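# Sort rings from the pallet onto size-matched holders

## Task

Take every ring off the pallet and set it down lying flat on the pads of the holder whose size fits it (gripping from inside the ring's bore is allowed). A ring counts only if it stays there without the robot supporting it. At the end, no printed part may touch anything near the robot other than the table or other printed parts; any printed part still lifted by the robot is judged at the spot where it would land if dropped.

## Robot and tools

Robot: a single Doosan M1013 six-joint arm carrying a Robotiq 2F-140 two-finger gripper. There is only one arm, so every call controls just that one.

Frames. The scene frame has its origin on the table surface under the arm base, +z up, +x forward, +y to the left when facing +x. The arm base may sit tilted on the table. The gripper frame: fingers extend along its +z, and they open and close along its y. The reported end_effector_position is the point midway between the pads when closed. Closed fingertips extend about 33 mm past that point; fully open, about 9 mm. Closing pushes the fingertips roughly 24 mm farther from the arm, so keep that much space above any surface before you close.

execute_actions(actions): a list of up to 15 actions, run one after another. Each action is a list of 1 to 15 rows; each row covers one 1/30 s control step, and if fewer than 15 rows are given the final row is repeated until 15 steps have passed (one action = 0.5 s). A row holds 9 numbers, each from -1 to 1, in this order: dx, dy, dz, rx, ry, rz, position, force_limit, speed.
- dx, dy, dz, rx, ry, rz are an offset, not a pose: a target expressed in the gripper's own axes relative to the gripper pose measured when that action began (for a call's first action, the pose most recently reported). Each row is an offset from that same starting pose, not from the row before it. Scale: 1.0 equals 0.6 m of translation or 180 degrees of rotation; rx, ry, rz form a single rotation vector.
- Per step, the controller limits the target to 70 mm and 16 degrees from the measured pose, then drives the joints by damped inverse kinematics, favouring position over orientation. Big moves therefore need several actions; after an action the arm goes at most up to the last limited target, so send the remaining distance next time. The elbow cannot fully straighten.
- position is an absolute finger command: +1 fully open (140 mm), about -0.8 pads touching, -1 close until blocked. force_limit: around 14 N at -1, 60 N at 0, 107 N at +1 (for parts up to 40 mm wide). speed: gap change of roughly 30 mm/s at -1, 140 at 0, 250 at +1.
An empty actions list simply returns state and images.

Gripping: close with position -1 and confirm object_status = 2. Codes: 0 moving; 1 blocked while opening; 2 blocked while closing (holding something); 3 reached the commanded position or pads met (a thin item may still be held). Fingers that have stopped stay put until the position number changes by at least 0.01, or the object yields or is lost. To squeeze harder while at 2, raise force_limit and switch position between -1 and -0.98. position_measured is in counts (3 open, 230 pads touching), not linear in mm.

Results report end_effector_position (m) and end_effector_quat_wxyz, linear and angular velocities in the scene frame, joint positions and torques, flange force (includes held weight and has error; "no reading" means no estimate), step readings of position (HELD marks steps that were limited), and "Hand target", the pose the controller is currently heading for. A "pose unreachable" line means the clearance check changed or blocked the command (a mount under the base counts as arm). Reported hand position can be off, more so at long reach. Images come from cam_head_left, cam_head_right and cam_wrist, each 672x504.

zoom_image(camera, region): camera is cam_head_left, cam_head_right or cam_wrist; region is [x0, y0, x1, y1] in pixels of that camera's latest image, origin top-left, no larger than 504x504.

finished_scene(scene): scene is 1 and optional. Ends the scene permanently and reports success.

check_part(design, use_face) and print_part(design, use_face): design is the complete print3d-design/1 JSON text passed as a string (mm, z=0 at bed); use_face is which design face rests on the table: z-, z+, x-, x+, y- or y+ (default z-). check_part only evaluates printability, time and filament. print_part drops a loose orange part on the table in front of and to the right of the base, in a 98 x 98 x 99 mm area aligned to scene x and y; it refuses if the hand holds something, anything is moving, or any object or arm link is in, beside or above that area. Budget: 3 parts, 8 jobs, 64 checks; at most 8 checks and one print per reply. A design that crashes the printer software ends everything with zero, so keep designs simple and valid.

Safety: never push or drop anything off the table. If a joint's contact torque hits its limit (waist/shoulder 295, elbow 139, wrist joints 39.1 N m, held weight included) or an external force reaches 144 N, the arm halts for 10 s and the rest of the call is dropped. Sustained loads heat motors; after a MOTOR HOT warning, ease off or the brakes lock (OVER-TEMPERATURE FAULT). The scene keeps running while you think, holding your last command. Occasional disturbances may tug a held part or shove loose items.

Each tool is called after "Call:" as a command line: name --argument value for each argument, lists and objects as JSON in quotes; but a table of rows of numbers goes row by row, as --pt "numbers of a row", without its own name.

## Session

I'll start by looking at the scene.

Call:
execute_actions --actions '[]'

Scene clock: 0.00 s.
end_effector_position=(+0.1315, -0.0445, +0.1973) position_measured=3 object_status=3 end_effector_quat_wxyz=(-0.168, +0.019, +0.979, +0.111) end_effector_velocity=(+0.001, -0.000, +0.000) end_effector_angular_velocity=(-0.001, -0.001, -0.000)
Joint positions: [-0.556 -0.325  2.487  0.007  1.388  4.148]
Joint velocities: [ 0.    -0.    -0.001 -0.    -0.     0.   ]
Joint torques (N m, as the joint torque sensors report them, + toward a larger angle): no reading
Flange force (N, the push that the arm receives, along the gripper's own x y z axes): no reading
Hand target: +0.132, -0.044, +0.197; -0.168, +0.019, +0.979, +0.111

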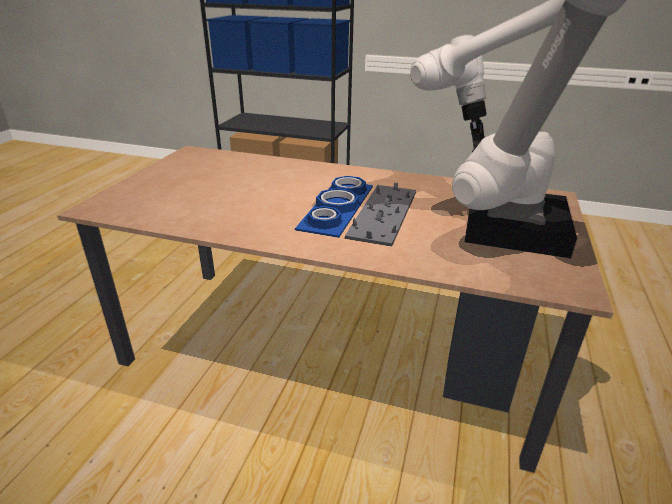

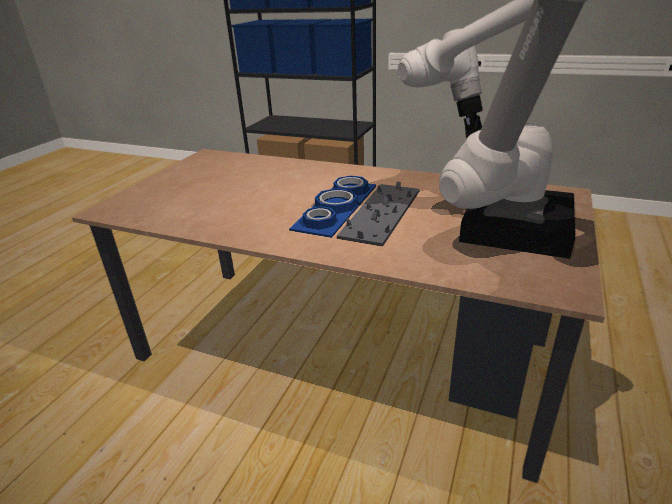

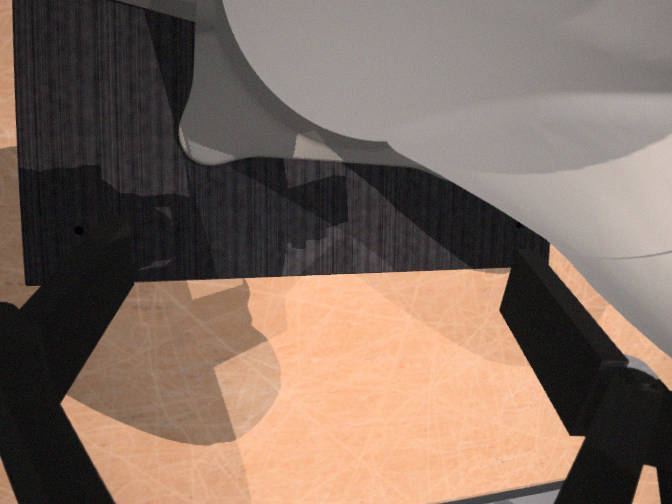

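Call:
zoom_image --camera "cam_head_left" --region '[280, 160, 440, 260]'

Call:
zoom_image --camera "cam_head_right" --region '[280, 160, 440, 260]'

Region (280, 160, 440, 260) of cam_head_left's 672x504 image, scaled by 3.150, with more detail than that image has; it fills the top 315 rows of this view, and the rest is white.

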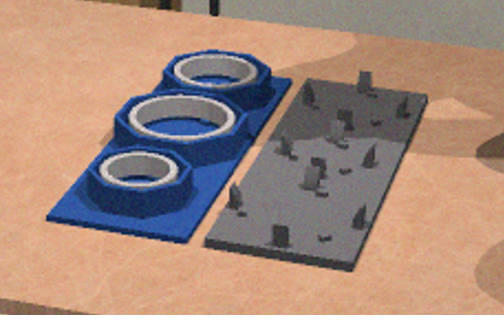

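Region (280, 160, 440, 260) of cam_head_right's 672x504 image, scaled by 3.150, with more detail than that image has; it fills the top 315 rows of this view, and the rest is white.

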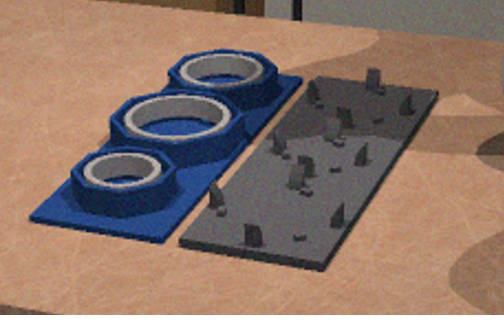

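Call:
execute_actions --actions '[[[-0.0044,0.0029,-0.0049,0.0021,-0.0032,-0.0004,1,0,0],[-0.0117,0.0077,-0.013,0.0057,-0.0086,-0.001,1,0,0],[-0.0219,0.0145,-0.0244,0.0107,-0.0162,-0.0018,1,0,0],[-0.0335,0.0222,-0.0374,0.0164,-0.0248,-0.0028,1,0,0],[-0.0467,0.0308,-0.052,0.0228,-0.0345,-0.0039,1,0,0],[-0.0598,0.0395,-0.0667,0.0292,-0.0442,-0.005,1,0,0],[-0.0729,0.0482,-0.0813,0.0356,-0.0539,-0.0061,1,0,0],[-0.086,0.0568,-0.096,0.042,-0.0636,-0.0072,1,0,0],[-0.0992,0.0655,-0.1106,0.0484,-0.0733,-0.0083,1,0,0],[-0.1123,0.0742,-0.1252,0.0548,-0.083,-0.0094,1,0,0],[-0.1239,0.0819,-0.1382,0.0605,-0.0916,-0.0104,1,0,0],[-0.1341,0.0886,-0.1496,0.0655,-0.0991,-0.0112,1,0,0],[-0.1414,0.0934,-0.1578,0.069,-0.1045,-0.0118,1,0,0],[-0.1458,0.0963,-0.1626,0.0712,-0.1077,-0.0122,1,0,0]]]'

Scene clock: 60.13 s.
end_effector_position=(+0.2330, -0.0107, +0.2633) position_measured=3 object_status=3 end_effector_quat_wxyz=(-0.015, +0.002, +0.999, +0.031) end_effector_velocity=(+0.223, +0.089, +0.136) end_effector_angular_velocity=(-0.354, -0.630, +0.039)
Joint positions: [-0.239 -0.48   2.381  0.06   1.287  4.416]
Joint velocities: [ 0.831 -0.147 -0.218 -0.126 -0.386  0.818]
Joint torques (N m, as the joint torque sensors report them, + toward a larger angle): [ -0.06  20.82 -34.9    3.6    0.34   0.75]
Flange force (N, the push that the arm receives, along the gripper's own x y z axes): [9.0 -17.6 -2.5]
Hand target: +0.250, -0.008, +0.272; +0.004, -0.001, +1.000, +0.009
Off the commanded pose: 0.018 m, 4 deg.
Step readings (end_effector_position):
0: (+0.1315, -0.0445, +0.1973)
1: (+0.1316, -0.0444, +0.1973)
2: (+0.1329, -0.0439, +0.1982)
4: (+0.1409, -0.0416, +0.2031)
8: (+0.1699, -0.0328, +0.2222)
15: end_effector_position above
camera_calibration (this result's frames):
cam_wrist: T_world_to_cam=[[-0.0964349, 0.991577, 0.086463, 0.00508337], [0.90392, 0.0508801, 0.424665, -0.31372], [0.416689, 0.119108, -0.901212, 0.323839], [0, 0, 0, 1]] pos_world=[0.149128, -0.0276503, 0.424634]

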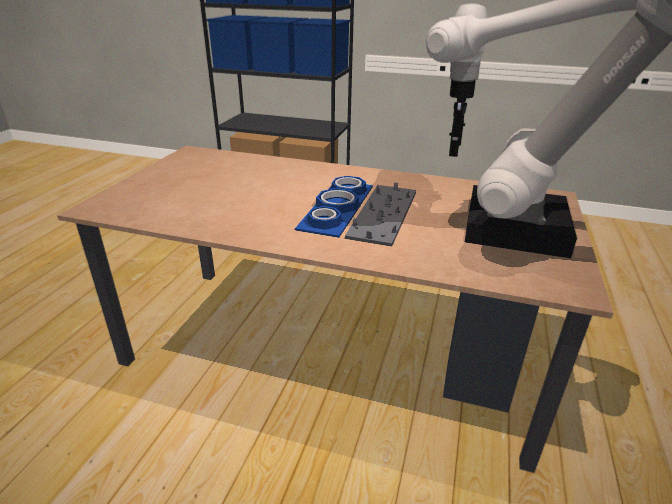

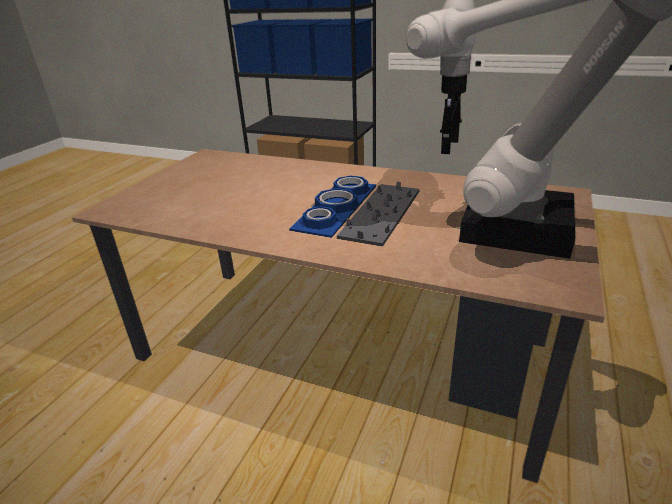

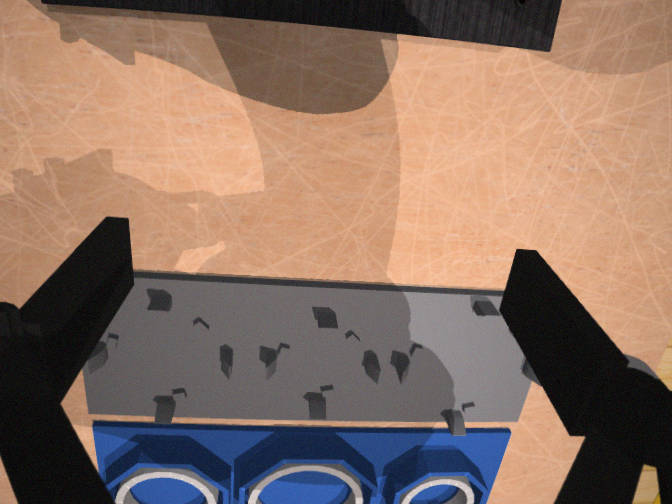

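Call:
execute_actions --actions '[]'

Scene clock: 65.03 s.
end_effector_position=(+0.2498, -0.0080, +0.2716) position_measured=3 object_status=3 end_effector_quat_wxyz=(+0.004, -0.001, +1.000, +0.009) end_effector_velocity=(+0.000, -0.000, -0.000) end_effector_angular_velocity=(+0.000, +0.000, +0.001)
Joint positions: [-0.167 -0.482  2.365  0.027  1.255  4.491]
Joint velocities: [ 0.     0.001 -0.    -0.    -0.    -0.   ]
Joint torques (N m, as the joint torque sensors report them, + toward a larger angle): [  1.37   9.54 -38.09   4.39   0.22   0.53]
Flange force (N, the push that the arm receives, along the gripper's own x y z axes): [1.5 -7.6 -2.9]
Hand target: +0.250, -0.008, +0.272; +0.004, -0.001, +1.000, +0.009
Off the commanded pose: 0.003 m, 1 deg.
camera_calibration (this result's frames):
cam_wrist: T_world_to_cam=[[-0.104769, 0.993701, 0.0397712, 0.0181209], [0.886639, 0.0752185, 0.456304, -0.336559], [0.450438, 0.0830693, -0.888935, 0.311974], [0, 0, 0, 1]] pos_world=[0.15978, -0.0186067, 0.430177]

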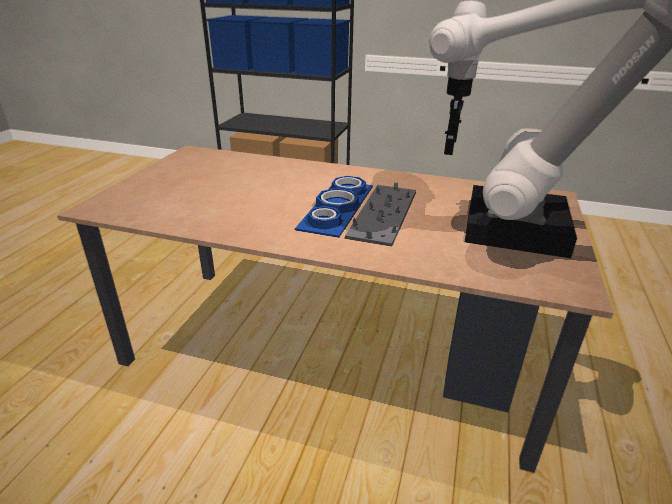

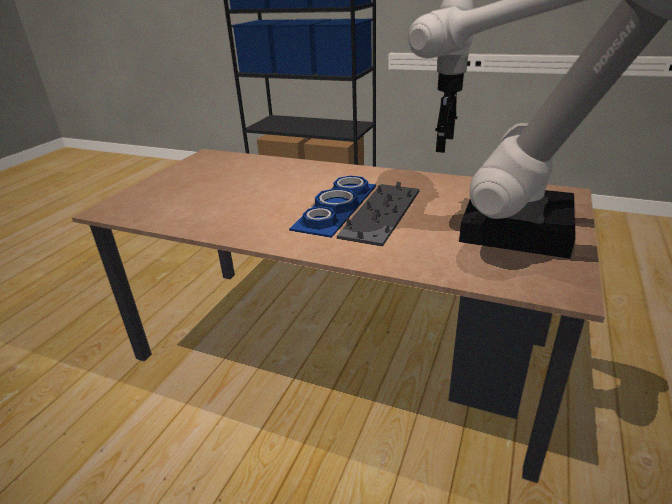

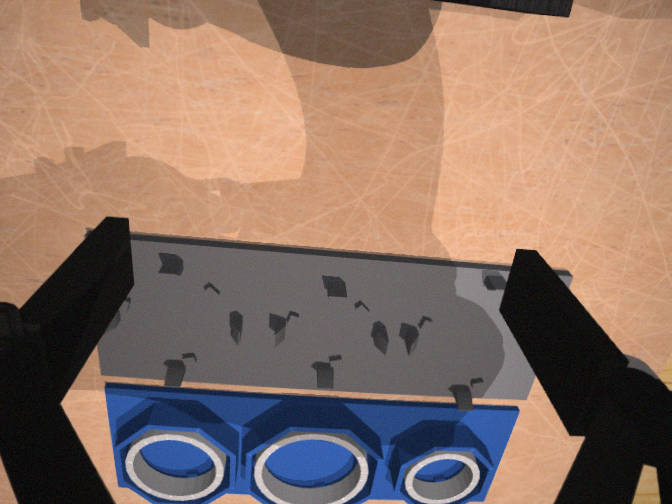

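Call:
execute_actions --actions '[[[-0.011,0.0024,-0.0014,0.0002,0.0001,0,1,0,0],[-0.0294,0.0064,-0.0036,0.0005,0.0002,0,1,0,0],[-0.0514,0.0112,-0.0064,0.0008,0.0004,0.0001,1,0,0],[-0.0771,0.0168,-0.0096,0.0012,0.0005,0.0001,1,0,0],[-0.1065,0.0233,-0.0132,0.0017,0.0007,0.0002,1,0,0],[-0.1359,0.0297,-0.0168,0.0021,0.0009,0.0002,1,0,0],[-0.1652,0.0361,-0.0205,0.0026,0.0011,0.0003,1,0,0],[-0.1946,0.0425,-0.0241,0.003,0.0013,0.0003,1,0,0],[-0.224,0.0489,-0.0278,0.0035,0.0015,0.0004,1,0,0],[-0.2534,0.0553,-0.0314,0.0039,0.0017,0.0004,1,0,0],[-0.2827,0.0618,-0.035,0.0044,0.0019,0.0005,1,0,0],[-0.3084,0.0674,-0.0382,0.0048,0.0021,0.0005,1,0,0],[-0.3342,0.073,-0.0414,0.0052,0.0023,0.0005,1,0,0],[-0.3525,0.077,-0.0437,0.0055,0.0024,0.0006,1,0,0],[-0.3672,0.0802,-0.0455,0.0057,0.0025,0.0006,1,0,0]]]'

Call:
execute_actions --actions '[]'

Scene clock: 86.23 s.
end_effector_position=(+0.4178, +0.0312, +0.2958) position_measured=3 object_status=3 end_effector_quat_wxyz=(+0.004, -0.001, +1.000, +0.005) end_effector_velocity=(+0.457, +0.096, +0.057) end_effector_angular_velocity=(-0.056, +0.005, -0.004)
Joint positions: [ 0.02  -0.17   2.123  0.017  1.179  4.679]
Joint velocities: [ 0.303  0.778 -0.734 -0.063 -0.046  0.33 ]
Joint torques (N m, as the joint torque sensors report them, + toward a larger angle): [  0.84 -20.62 -37.49   3.93   0.25   0.45]
Flange force (N, the push that the arm receives, along the gripper's own x y z axes): [-3.6 -5.8 -0.3]
Hand target: +0.464, +0.041, +0.301; +0.003, -0.001, +1.000, +0.002
Off the commanded pose: 0.053 m, 1 deg.
Step readings (end_effector_position):
0: (+0.2498, -0.0080, +0.2716)
1: (+0.2500, -0.0080, +0.2717)
2: (+0.2524, -0.0075, +0.2720)
4: (+0.2656, -0.0045, +0.2741)
8: (+0.3126, +0.0069, +0.2815)
15: end_effector_position above
camera_calibration (this result's frames):
cam_wrist: T_world_to_cam=[[-0.105109, 0.993979, 0.0309498, -0.00144768], [0.886832, 0.0796052, 0.455184, -0.49943], [0.449979, 0.075291, -0.88986, 0.255201], [0, 0, 0, 1]] pos_world=[0.327923, 0.0219818, 0.45447]

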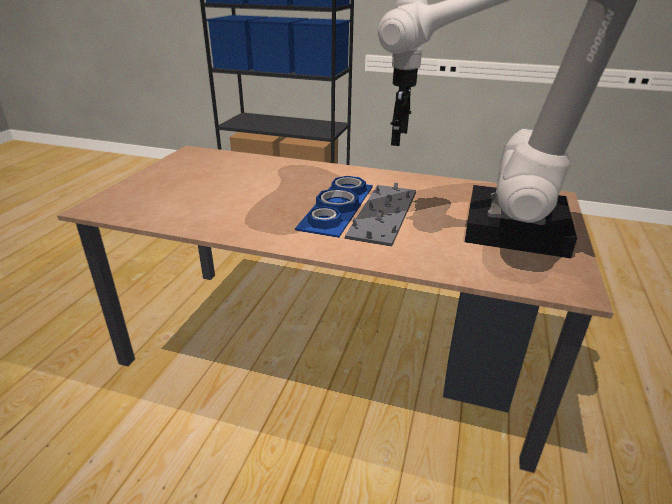

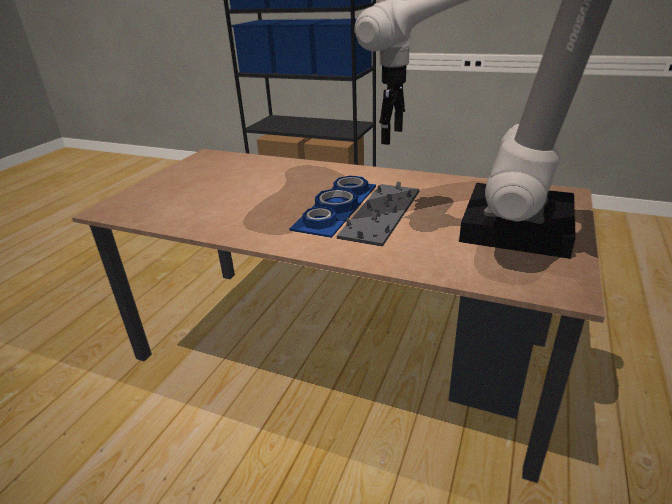

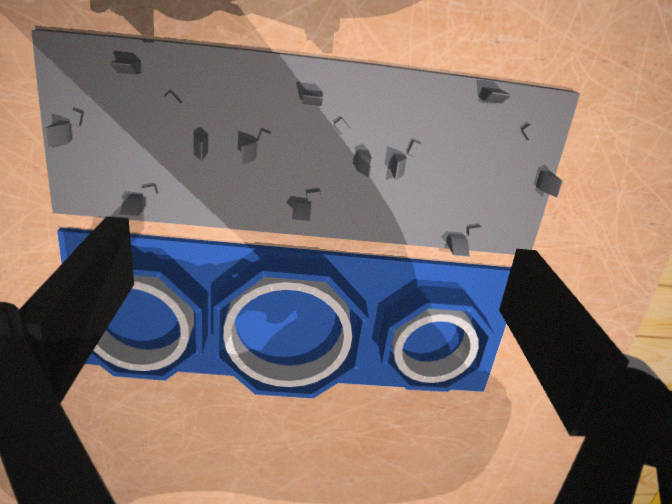

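Scene clock: 86.23 s.
end_effector_position=(+0.4178, +0.0312, +0.2958) position_measured=3 object_status=3 end_effector_quat_wxyz=(+0.004, -0.001, +1.000, +0.005) end_effector_velocity=(+0.457, +0.096, +0.057) end_effector_angular_velocity=(-0.056, +0.005, -0.004)
Joint positions: [ 0.02  -0.17   2.123  0.017  1.179  4.679]
Joint velocities: [ 0.303  0.778 -0.734 -0.063 -0.046  0.33 ]
Joint torques (N m, as the joint torque sensors report them, + toward a larger angle): [  0.84 -20.62 -37.49   3.93   0.25   0.45]
Flange force (N, the push that the arm receives, along the gripper's own x y z axes): [-3.6 -5.8 -0.3]
Hand target: +0.464, +0.041, +0.301; +0.003, -0.001, +1.000, +0.002
Off the commanded pose: 0.053 m, 1 deg.
camera_calibration (this result's frames):
cam_wrist: T_world_to_cam=[[-0.105109, 0.993979, 0.0309498, -0.00144768], [0.886832, 0.0796052, 0.455184, -0.49943], [0.449979, 0.075291, -0.88986, 0.255201], [0, 0, 0, 1]] pos_world=[0.327923, 0.0219818, 0.45447]

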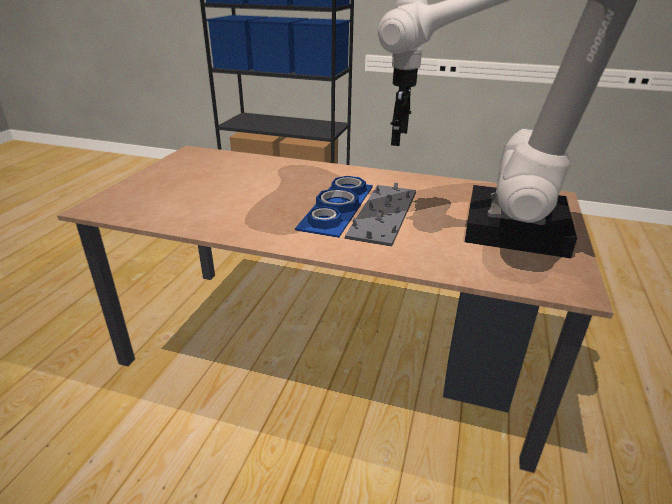

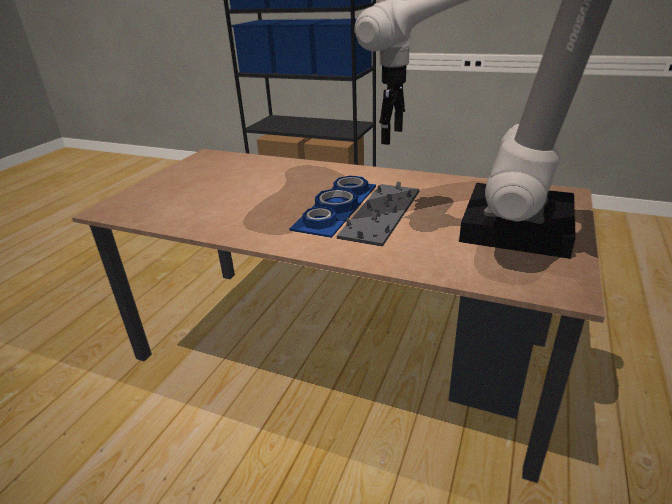

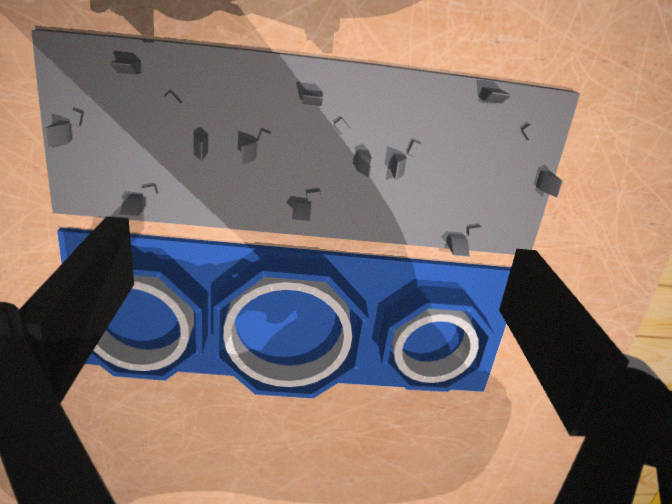

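Call:
zoom_image --camera "cam_wrist" --region '[20, 20, 320, 245]'

Call:
zoom_image --camera "cam_wrist" --region '[300, 50, 600, 275]'

Call:
execute_actions --actions '[]'

Region (20, 20, 320, 245) of cam_wrist's 672x504 image, scaled by 1.680, with more detail than that image has; it fills the top 378 rows of this view, and the rest is white.

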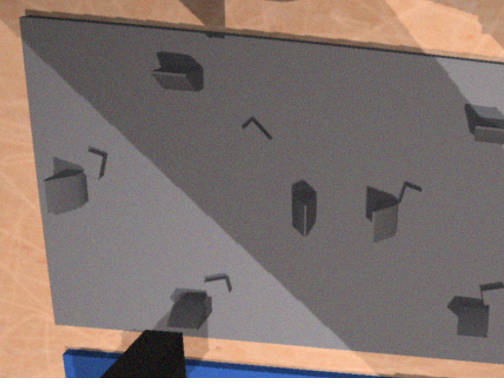

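Region (300, 50, 600, 275) of cam_wrist's 672x504 image, scaled by 1.680, with more detail than that image has; it fills the top 378 rows of this view, and the rest is white.

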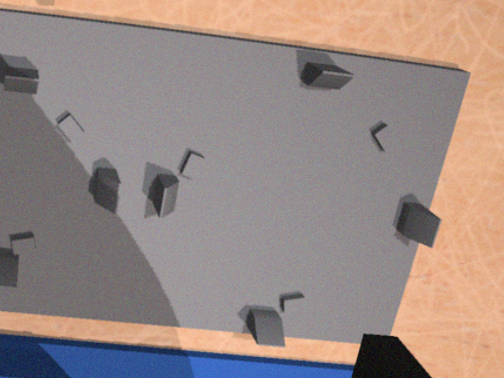

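Scene clock: 90.53 s.
end_effector_position=(+0.4643, +0.0413, +0.3007) position_measured=3 object_status=3 end_effector_quat_wxyz=(+0.003, -0.001, +1.000, +0.002) end_effector_velocity=(-0.000, -0.000, +0.000) end_effector_angular_velocity=(+0.000, -0.000, -0.002)
Joint positions: [ 0.048 -0.091  2.047  0.011  1.178  4.71 ]
Joint velocities: [-0.    -0.001  0.001  0.    -0.     0.001]
Joint torques (N m, as the joint torque sensors report them, + toward a larger angle): [  1.9  -26.56 -35.84   3.82   0.26   0.75]
Flange force (N, the push that the arm receives, along the gripper's own x y z axes): [0.6 -6.2 -4.9]
Hand target: +0.464, +0.041, +0.301; +0.003, -0.001, +1.000, +0.002
Off the commanded pose: 0.006 m, 0 deg.
camera_calibration (this result's frames):
cam_wrist: T_world_to_cam=[[-0.104303, 0.994205, 0.0260199, -0.00570938], [0.887784, 0.0812821, 0.453026, -0.543578], [0.448286, 0.0703522, -0.891117, 0.239249], [0, 0, 0, 1]] pos_world=[0.374732, 0.0330278, 0.459603]

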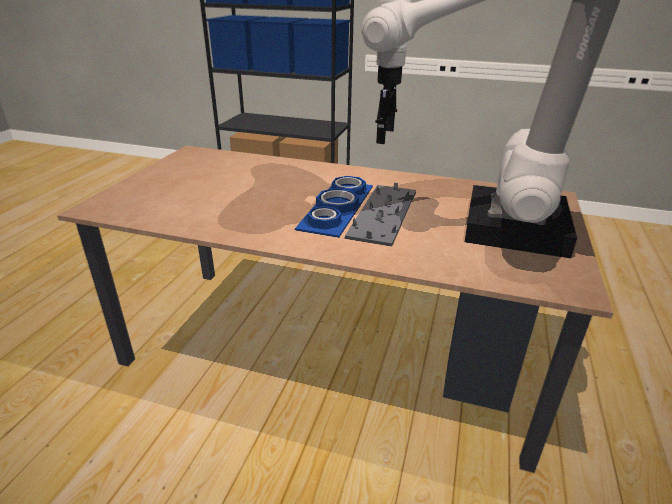

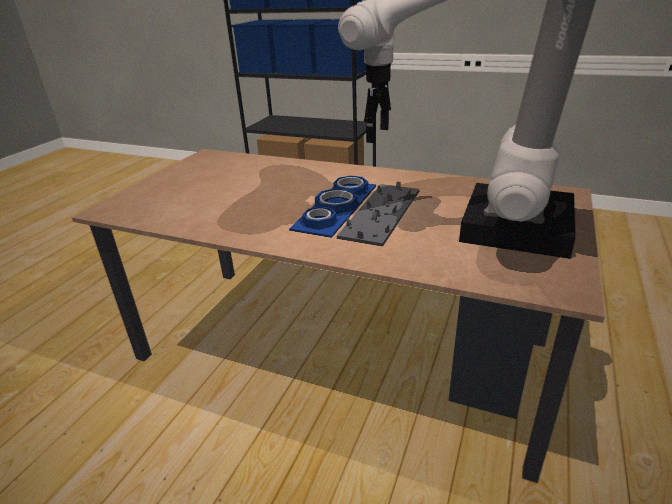

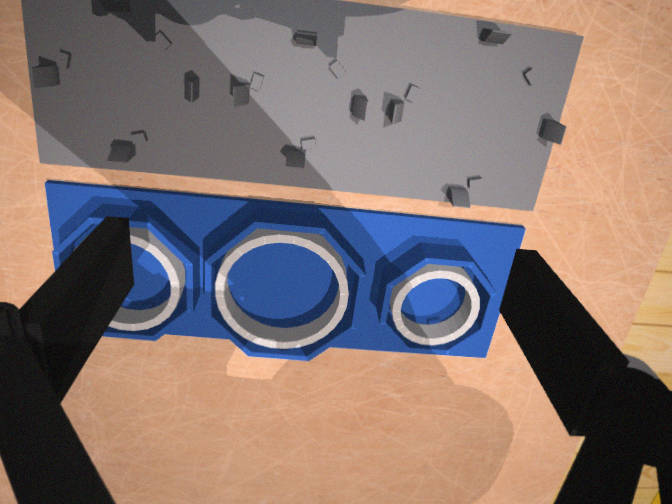

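Call:
zoom_image --camera "cam_wrist" --region '[190, 200, 370, 370]'

Call:
zoom_image --camera "cam_wrist" --region '[360, 220, 530, 370]'

Call:
zoom_image --camera "cam_wrist" --region '[370, 10, 590, 220]'

Call:
zoom_image --camera "cam_wrist" --region '[210, 10, 390, 190]'

Call:
zoom_image --camera "cam_wrist" --region '[20, 0, 220, 190]'

Region (190, 200, 370, 370) of cam_wrist's 672x504 image, scaled by 2.800, with more detail than that image has.

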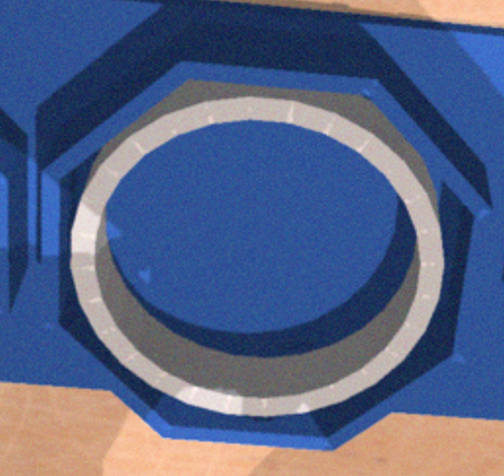

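Region (360, 220, 530, 370) of cam_wrist's 672x504 image, scaled by 2.965, with more detail than that image has; it fills the top 445 rows of this view, and the rest is white.

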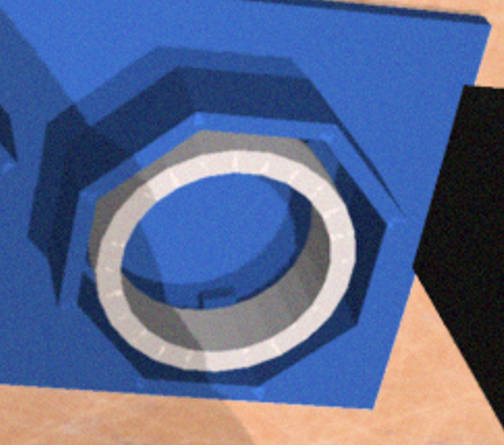

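Region (370, 10, 590, 220) of cam_wrist's 672x504 image, scaled by 2.291, with more detail than that image has; it fills the top 481 rows of this view, and the rest is white.

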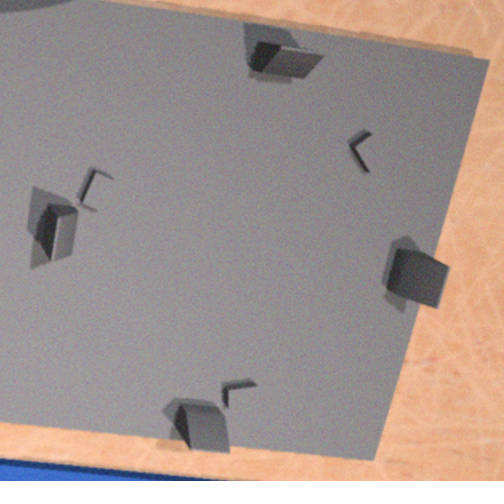

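Region (210, 10, 390, 190) of cam_wrist's 672x504 image, scaled by 2.800, with more detail than that image has.

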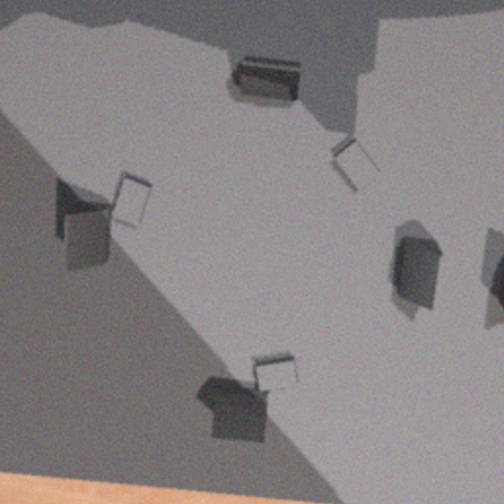

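Region (20, 0, 220, 190) of cam_wrist's 672x504 image, scaled by 2.520, with more detail than that image has; it fills the top 479 rows of this view, and the rest is white.

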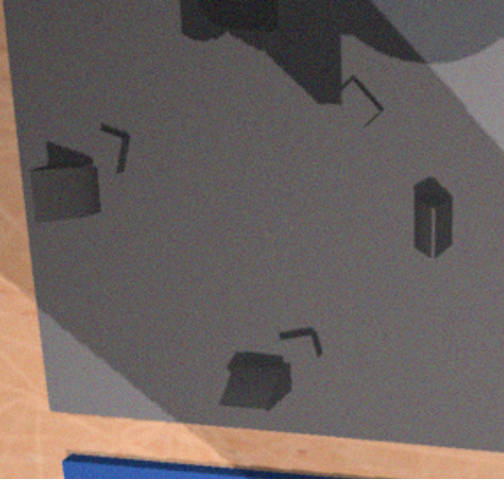

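Call:
zoom_image --camera "cam_wrist" --region '[60, 200, 160, 300]'

Call:
zoom_image --camera "cam_wrist" --region '[480, 230, 580, 330]'

Region (60, 200, 160, 300) of cam_wrist's 672x504 image, scaled by 5.040, with more detail than that image has.

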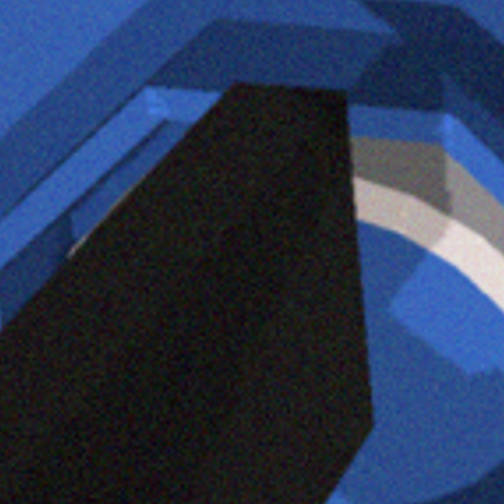

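Region (480, 230, 580, 330) of cam_wrist's 672x504 image, scaled by 5.040, with more detail than that image has.

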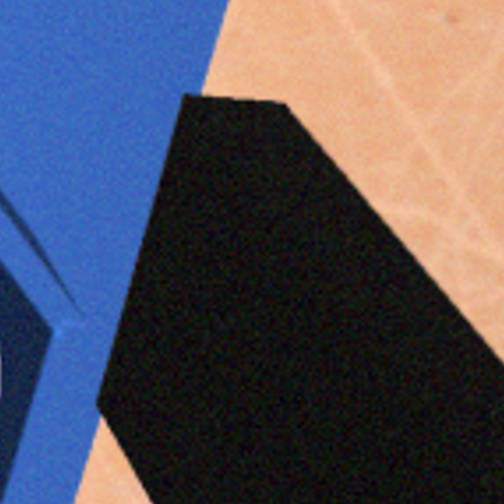

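Call:
execute_actions --actions '[[[-0.0114,-0.0017,0.0134,0.0001,0.0001,0,1,0,0],[-0.0284,-0.0042,0.0336,0.0001,0.0002,0.0001,1,0,0],[-0.0483,-0.0072,0.0571,0.0002,0.0003,0.0001,1,0,0],[-0.071,-0.0106,0.084,0.0003,0.0005,0.0002,1,0,0],[-0.0938,-0.014,0.1109,0.0004,0.0006,0.0002,1,0,0],[-0.1165,-0.0174,0.1378,0.0005,0.0008,0.0002,1,0,0],[-0.1392,-0.0208,0.1647,0.0006,0.0009,0.0003,1,0,0],[-0.1619,-0.0242,0.1916,0.0007,0.0011,0.0003,1,0,0],[-0.1847,-0.0276,0.2185,0.0008,0.0012,0.0004,1,0,0],[-0.2074,-0.031,0.2454,0.0009,0.0014,0.0004,1,0,0],[-0.2301,-0.0343,0.2722,0.0011,0.0015,0.0005,1,0,0],[-0.25,-0.0373,0.2958,0.0011,0.0017,0.0005,1,0,0],[-0.2671,-0.0399,0.3159,0.0012,0.0018,0.0006,1,0,0],[-0.2784,-0.0416,0.3294,0.0013,0.0019,0.0006,1,0,0],[-0.2841,-0.0424,0.3361,0.0013,0.0019,0.0006,1,0,0]]]'

Scene clock: 211.03 s.
end_effector_position=(+0.5811, +0.0234, +0.1564) position_measured=3 object_status=3 end_effector_quat_wxyz=(+0.000, -0.000, +1.000, +0.000) end_effector_velocity=(+0.295, -0.041, -0.339) end_effector_angular_velocity=(-0.008, +0.005, -0.004)
Joint positions: [0.02  0.223 2.005 0.009 0.912 4.683]
Joint velocities: [-0.05   0.785 -0.262 -0.006 -0.517 -0.046]
Joint torques (N m, as the joint torque sensors report them, + toward a larger angle): [  2.09 -53.83 -32.6    3.58  -0.61   0.57]
Flange force (N, the push that the arm receives, along the gripper's own x y z axes): [-0.5 -5.0 -2.4]
Hand target: +0.612, +0.019, +0.120; +0.000, +0.000, +1.000, +0.000
Off the commanded pose: 0.079 m, 0 deg; position clipped at the last step of the last action.
Step readings (end_effector_position):
0: (+0.4643, +0.0413, +0.3007)
1: (+0.4644, +0.0413, +0.3005)
2: (+0.4667, +0.0411, +0.2982)
4: (+0.4786, +0.0393, +0.2842)
8: (+0.5122, +0.0335, +0.2374)
15: end_effector_position above
camera_calibration (this result's frames):
cam_wrist: T_world_to_cam=[[-0.10265, 0.994448, 0.0231702, 0.0275185], [0.890448, 0.0814825, 0.447731, -0.581127], [0.443357, 0.0665912, -0.893868, 0.0629599], [0, 0, 0, 1]] pos_world=[0.492375, 0.0157934, 0.315829]

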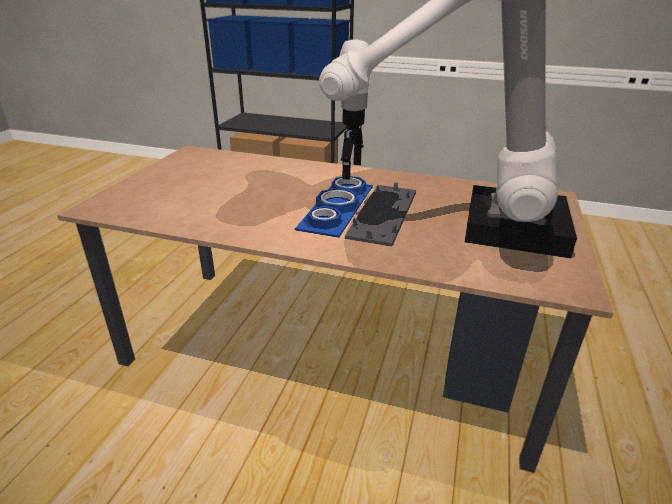

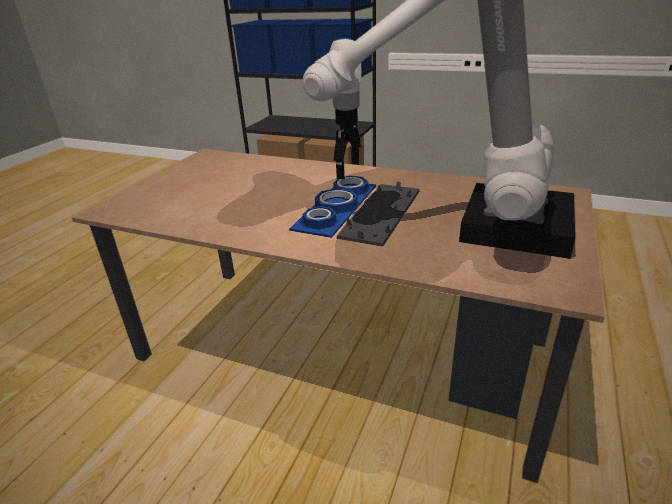

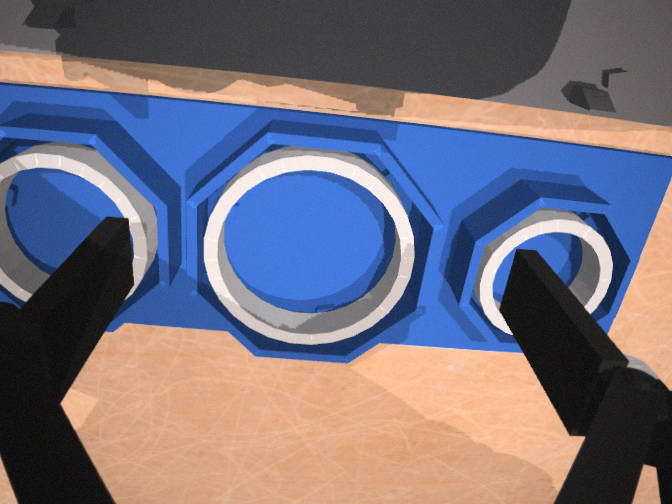

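Call:
execute_actions --actions '[]'

Scene clock: 213.73 s.
end_effector_position=(+0.6118, +0.0192, +0.1202) position_measured=3 object_status=3 end_effector_quat_wxyz=(+0.000, +0.000, +1.000, +0.000) end_effector_velocity=(-0.001, +0.000, -0.001) end_effector_angular_velocity=(+0.000, +0.002, +0.001)
Joint positions: [0.015 0.306 1.975 0.009 0.86  4.678]
Joint velocities: [ 0.    -0.     0.002  0.     0.    -0.001]
Joint torques (N m, as the joint torque sensors report them, + toward a larger angle): [  0.12 -61.1  -30.7    3.56   0.12   0.42]
Flange force (N, the push that the arm receives, along the gripper's own x y z axes): [0.4 -1.6 -1.9]
Hand target: +0.612, +0.019, +0.120; +0.000, +0.000, +1.000, +0.000
Off the commanded pose: 0.032 m, 0 deg; position clipped at the last step of the last action.
camera_calibration (this result's frames):
cam_wrist: T_world_to_cam=[[-0.102436, 0.994483, 0.0226073, 0.035661], [0.890626, 0.0815689, 0.447362, -0.591988], [0.443049, 0.0659608, -0.894067, 0.0175521], [0, 0, 0, 1]] pos_world=[0.523116, 0.0116658, 0.279719]

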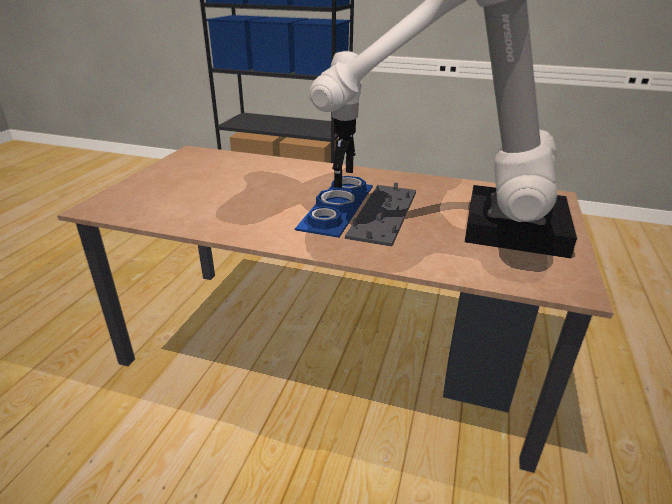

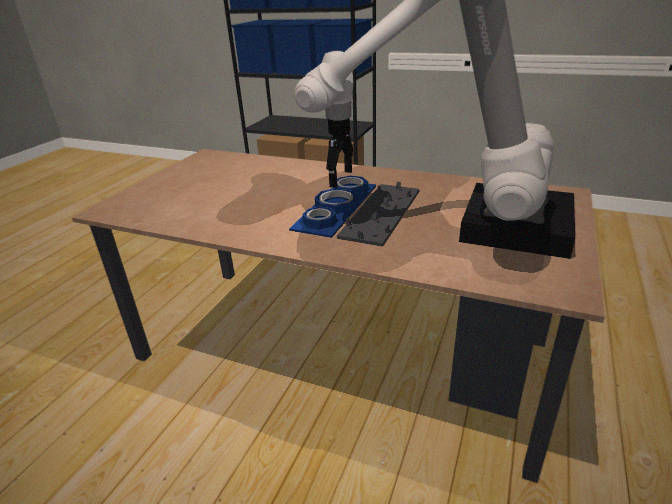

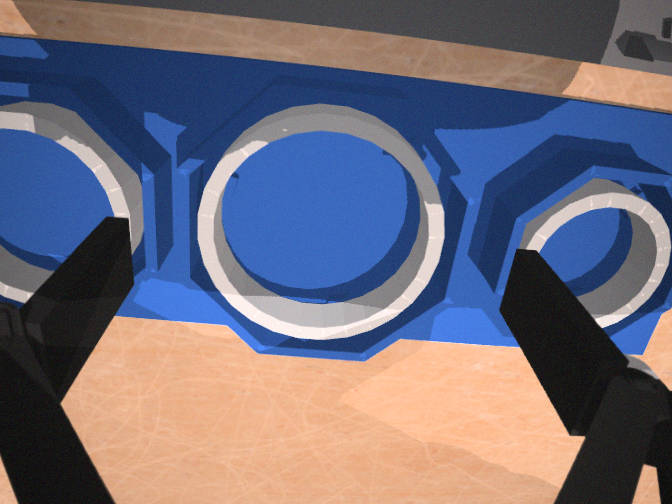

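Call:
zoom_image --camera "cam_wrist" --region '[170, 70, 330, 230]'

Call:
zoom_image --camera "cam_wrist" --region '[310, 70, 470, 230]'

Call:
zoom_image --camera "cam_wrist" --region '[170, 210, 330, 370]'

Call:
zoom_image --camera "cam_wrist" --region '[310, 210, 470, 370]'

Region (170, 70, 330, 230) of cam_wrist's 672x504 image, scaled by 3.150, with more detail than that image has.

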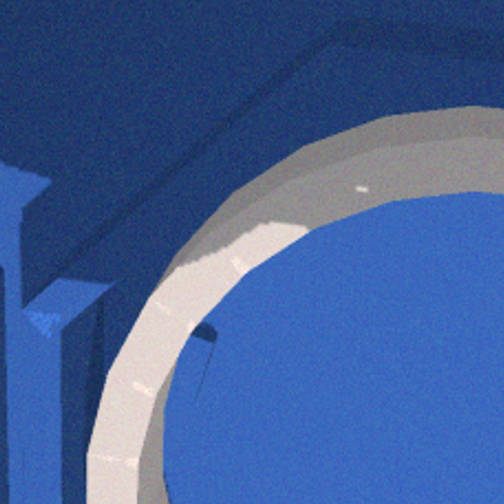

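Region (310, 70, 470, 230) of cam_wrist's 672x504 image, scaled by 3.150, with more detail than that image has.

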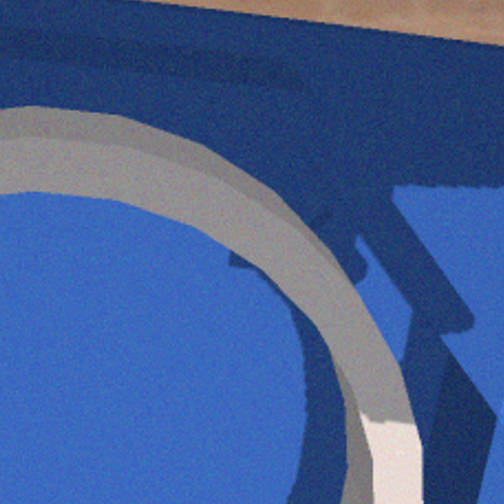

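Region (170, 210, 330, 370) of cam_wrist's 672x504 image, scaled by 3.150, with more detail than that image has.

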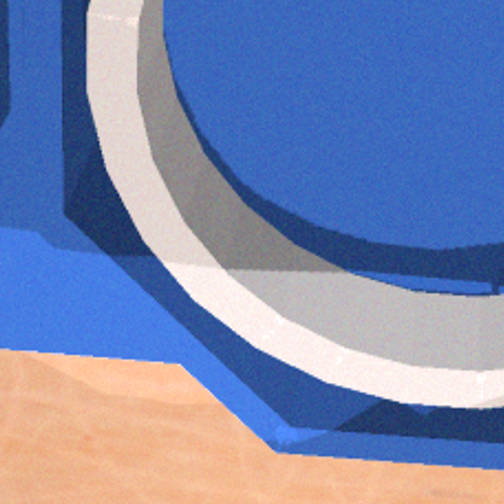

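Region (310, 210, 470, 370) of cam_wrist's 672x504 image, scaled by 3.150, with more detail than that image has.

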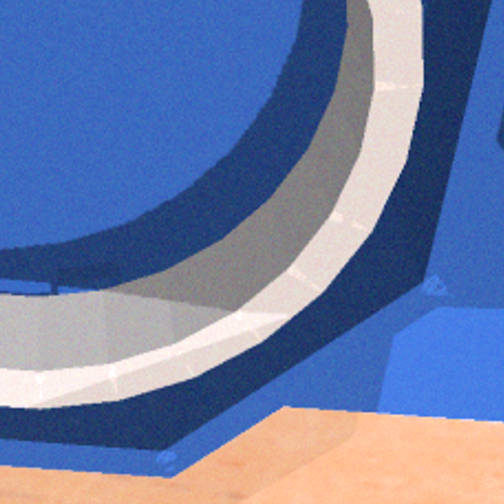

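Call:
execute_actions --actions '[[[-0.003,0.0002,0.004,0,0,0,0.1,0.6,0.6],[-0.008,0.0005,0.011,0,0,0,0.1,0.6,0.6],[-0.014,0.0009,0.02,0,0,0,0.1,0.6,0.6],[-0.02,0.0013,0.03,0,0,0,0.1,0.6,0.6],[-0.026,0.0017,0.04,0,0,0,0.1,0.6,0.6],[-0.031,0.0021,0.05,0,0,0,0.1,0.6,0.6],[-0.035,0.0023,0.059,0,0,0,0.1,0.6,0.6],[-0.037,0.0025,0.066,0,0,0,0.1,0.6,0.6],[-0.0375,0.0025,0.071,0,0,0,0.1,0.6,0.6],[-0.0375,0.0025,0.074,0,0,0,0.1,0.6,0.6],[-0.0375,0.0025,0.0753,0,0,0,0.1,0.6,0.6]]]'

Scene clock: 277.53 s.
end_effector_position=(+0.6344, +0.0207, +0.0752) position_measured=117 object_status=0 end_effector_quat_wxyz=(+0.000, -0.000, +1.000, +0.000) end_effector_velocity=(-0.001, +0.000, -0.002) end_effector_angular_velocity=(+0.001, +0.002, -0.000)
Joint positions: [0.019 0.388 1.96  0.009 0.792 4.681]
Joint velocities: [-0.     0.002  0.002  0.002 -0.002 -0.001]
Joint torques (N m, as the joint torque sensors report them, + toward a larger angle): [  1.01 -67.55 -29.26   3.16   0.57   0.47]
Flange force (N, the push that the arm receives, along the gripper's own x y z axes): [1.3 -3.0 -1.1]
Hand target: +0.634, +0.021, +0.075; +0.000, -0.000, +1.000, +0.000
Off the commanded pose: 0.000 m, 0 deg.
Step readings (end_effector_position):
0: (+0.6118, +0.0192, +0.1202)
1: (+0.6118, +0.0192, +0.1200)
2: (+0.6126, +0.0193, +0.1187)
4: (+0.6170, +0.0195, +0.1124)
8: (+0.6291, +0.0204, +0.0911)
15: end_effector_position above
camera_calibration (this result's frames):
cam_wrist: T_world_to_cam=[[-0.102465, 0.99448, 0.0225994, 0.0374617], [0.890485, 0.0815771, 0.447639, -0.592062], [0.443325, 0.0659916, -0.893929, -0.0330311], [0, 0, 0, 1]] pos_world=[0.545705, 0.0132236, 0.234656]

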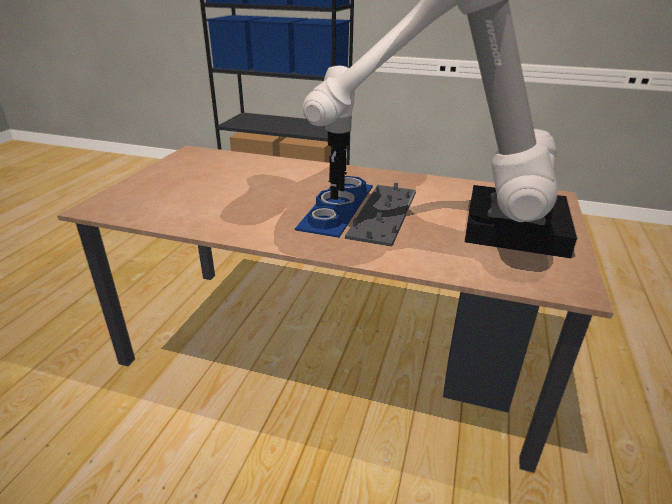

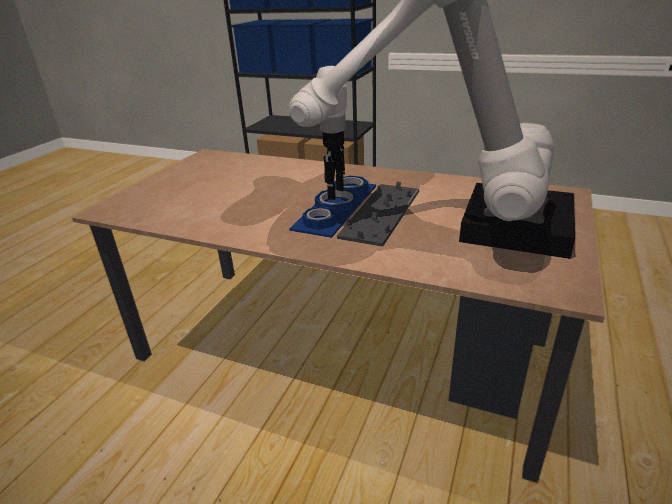

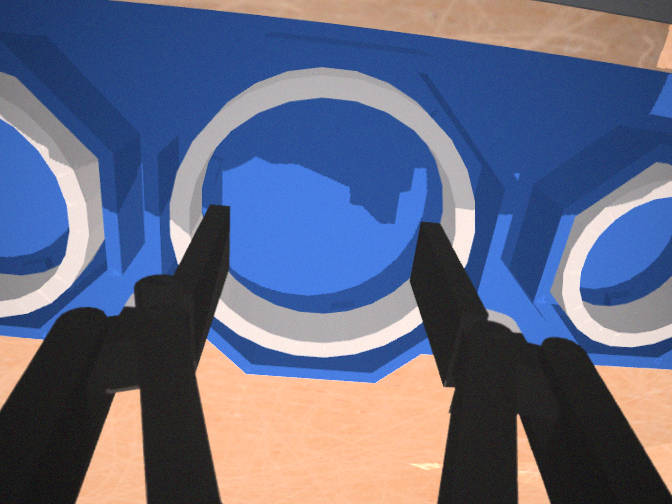

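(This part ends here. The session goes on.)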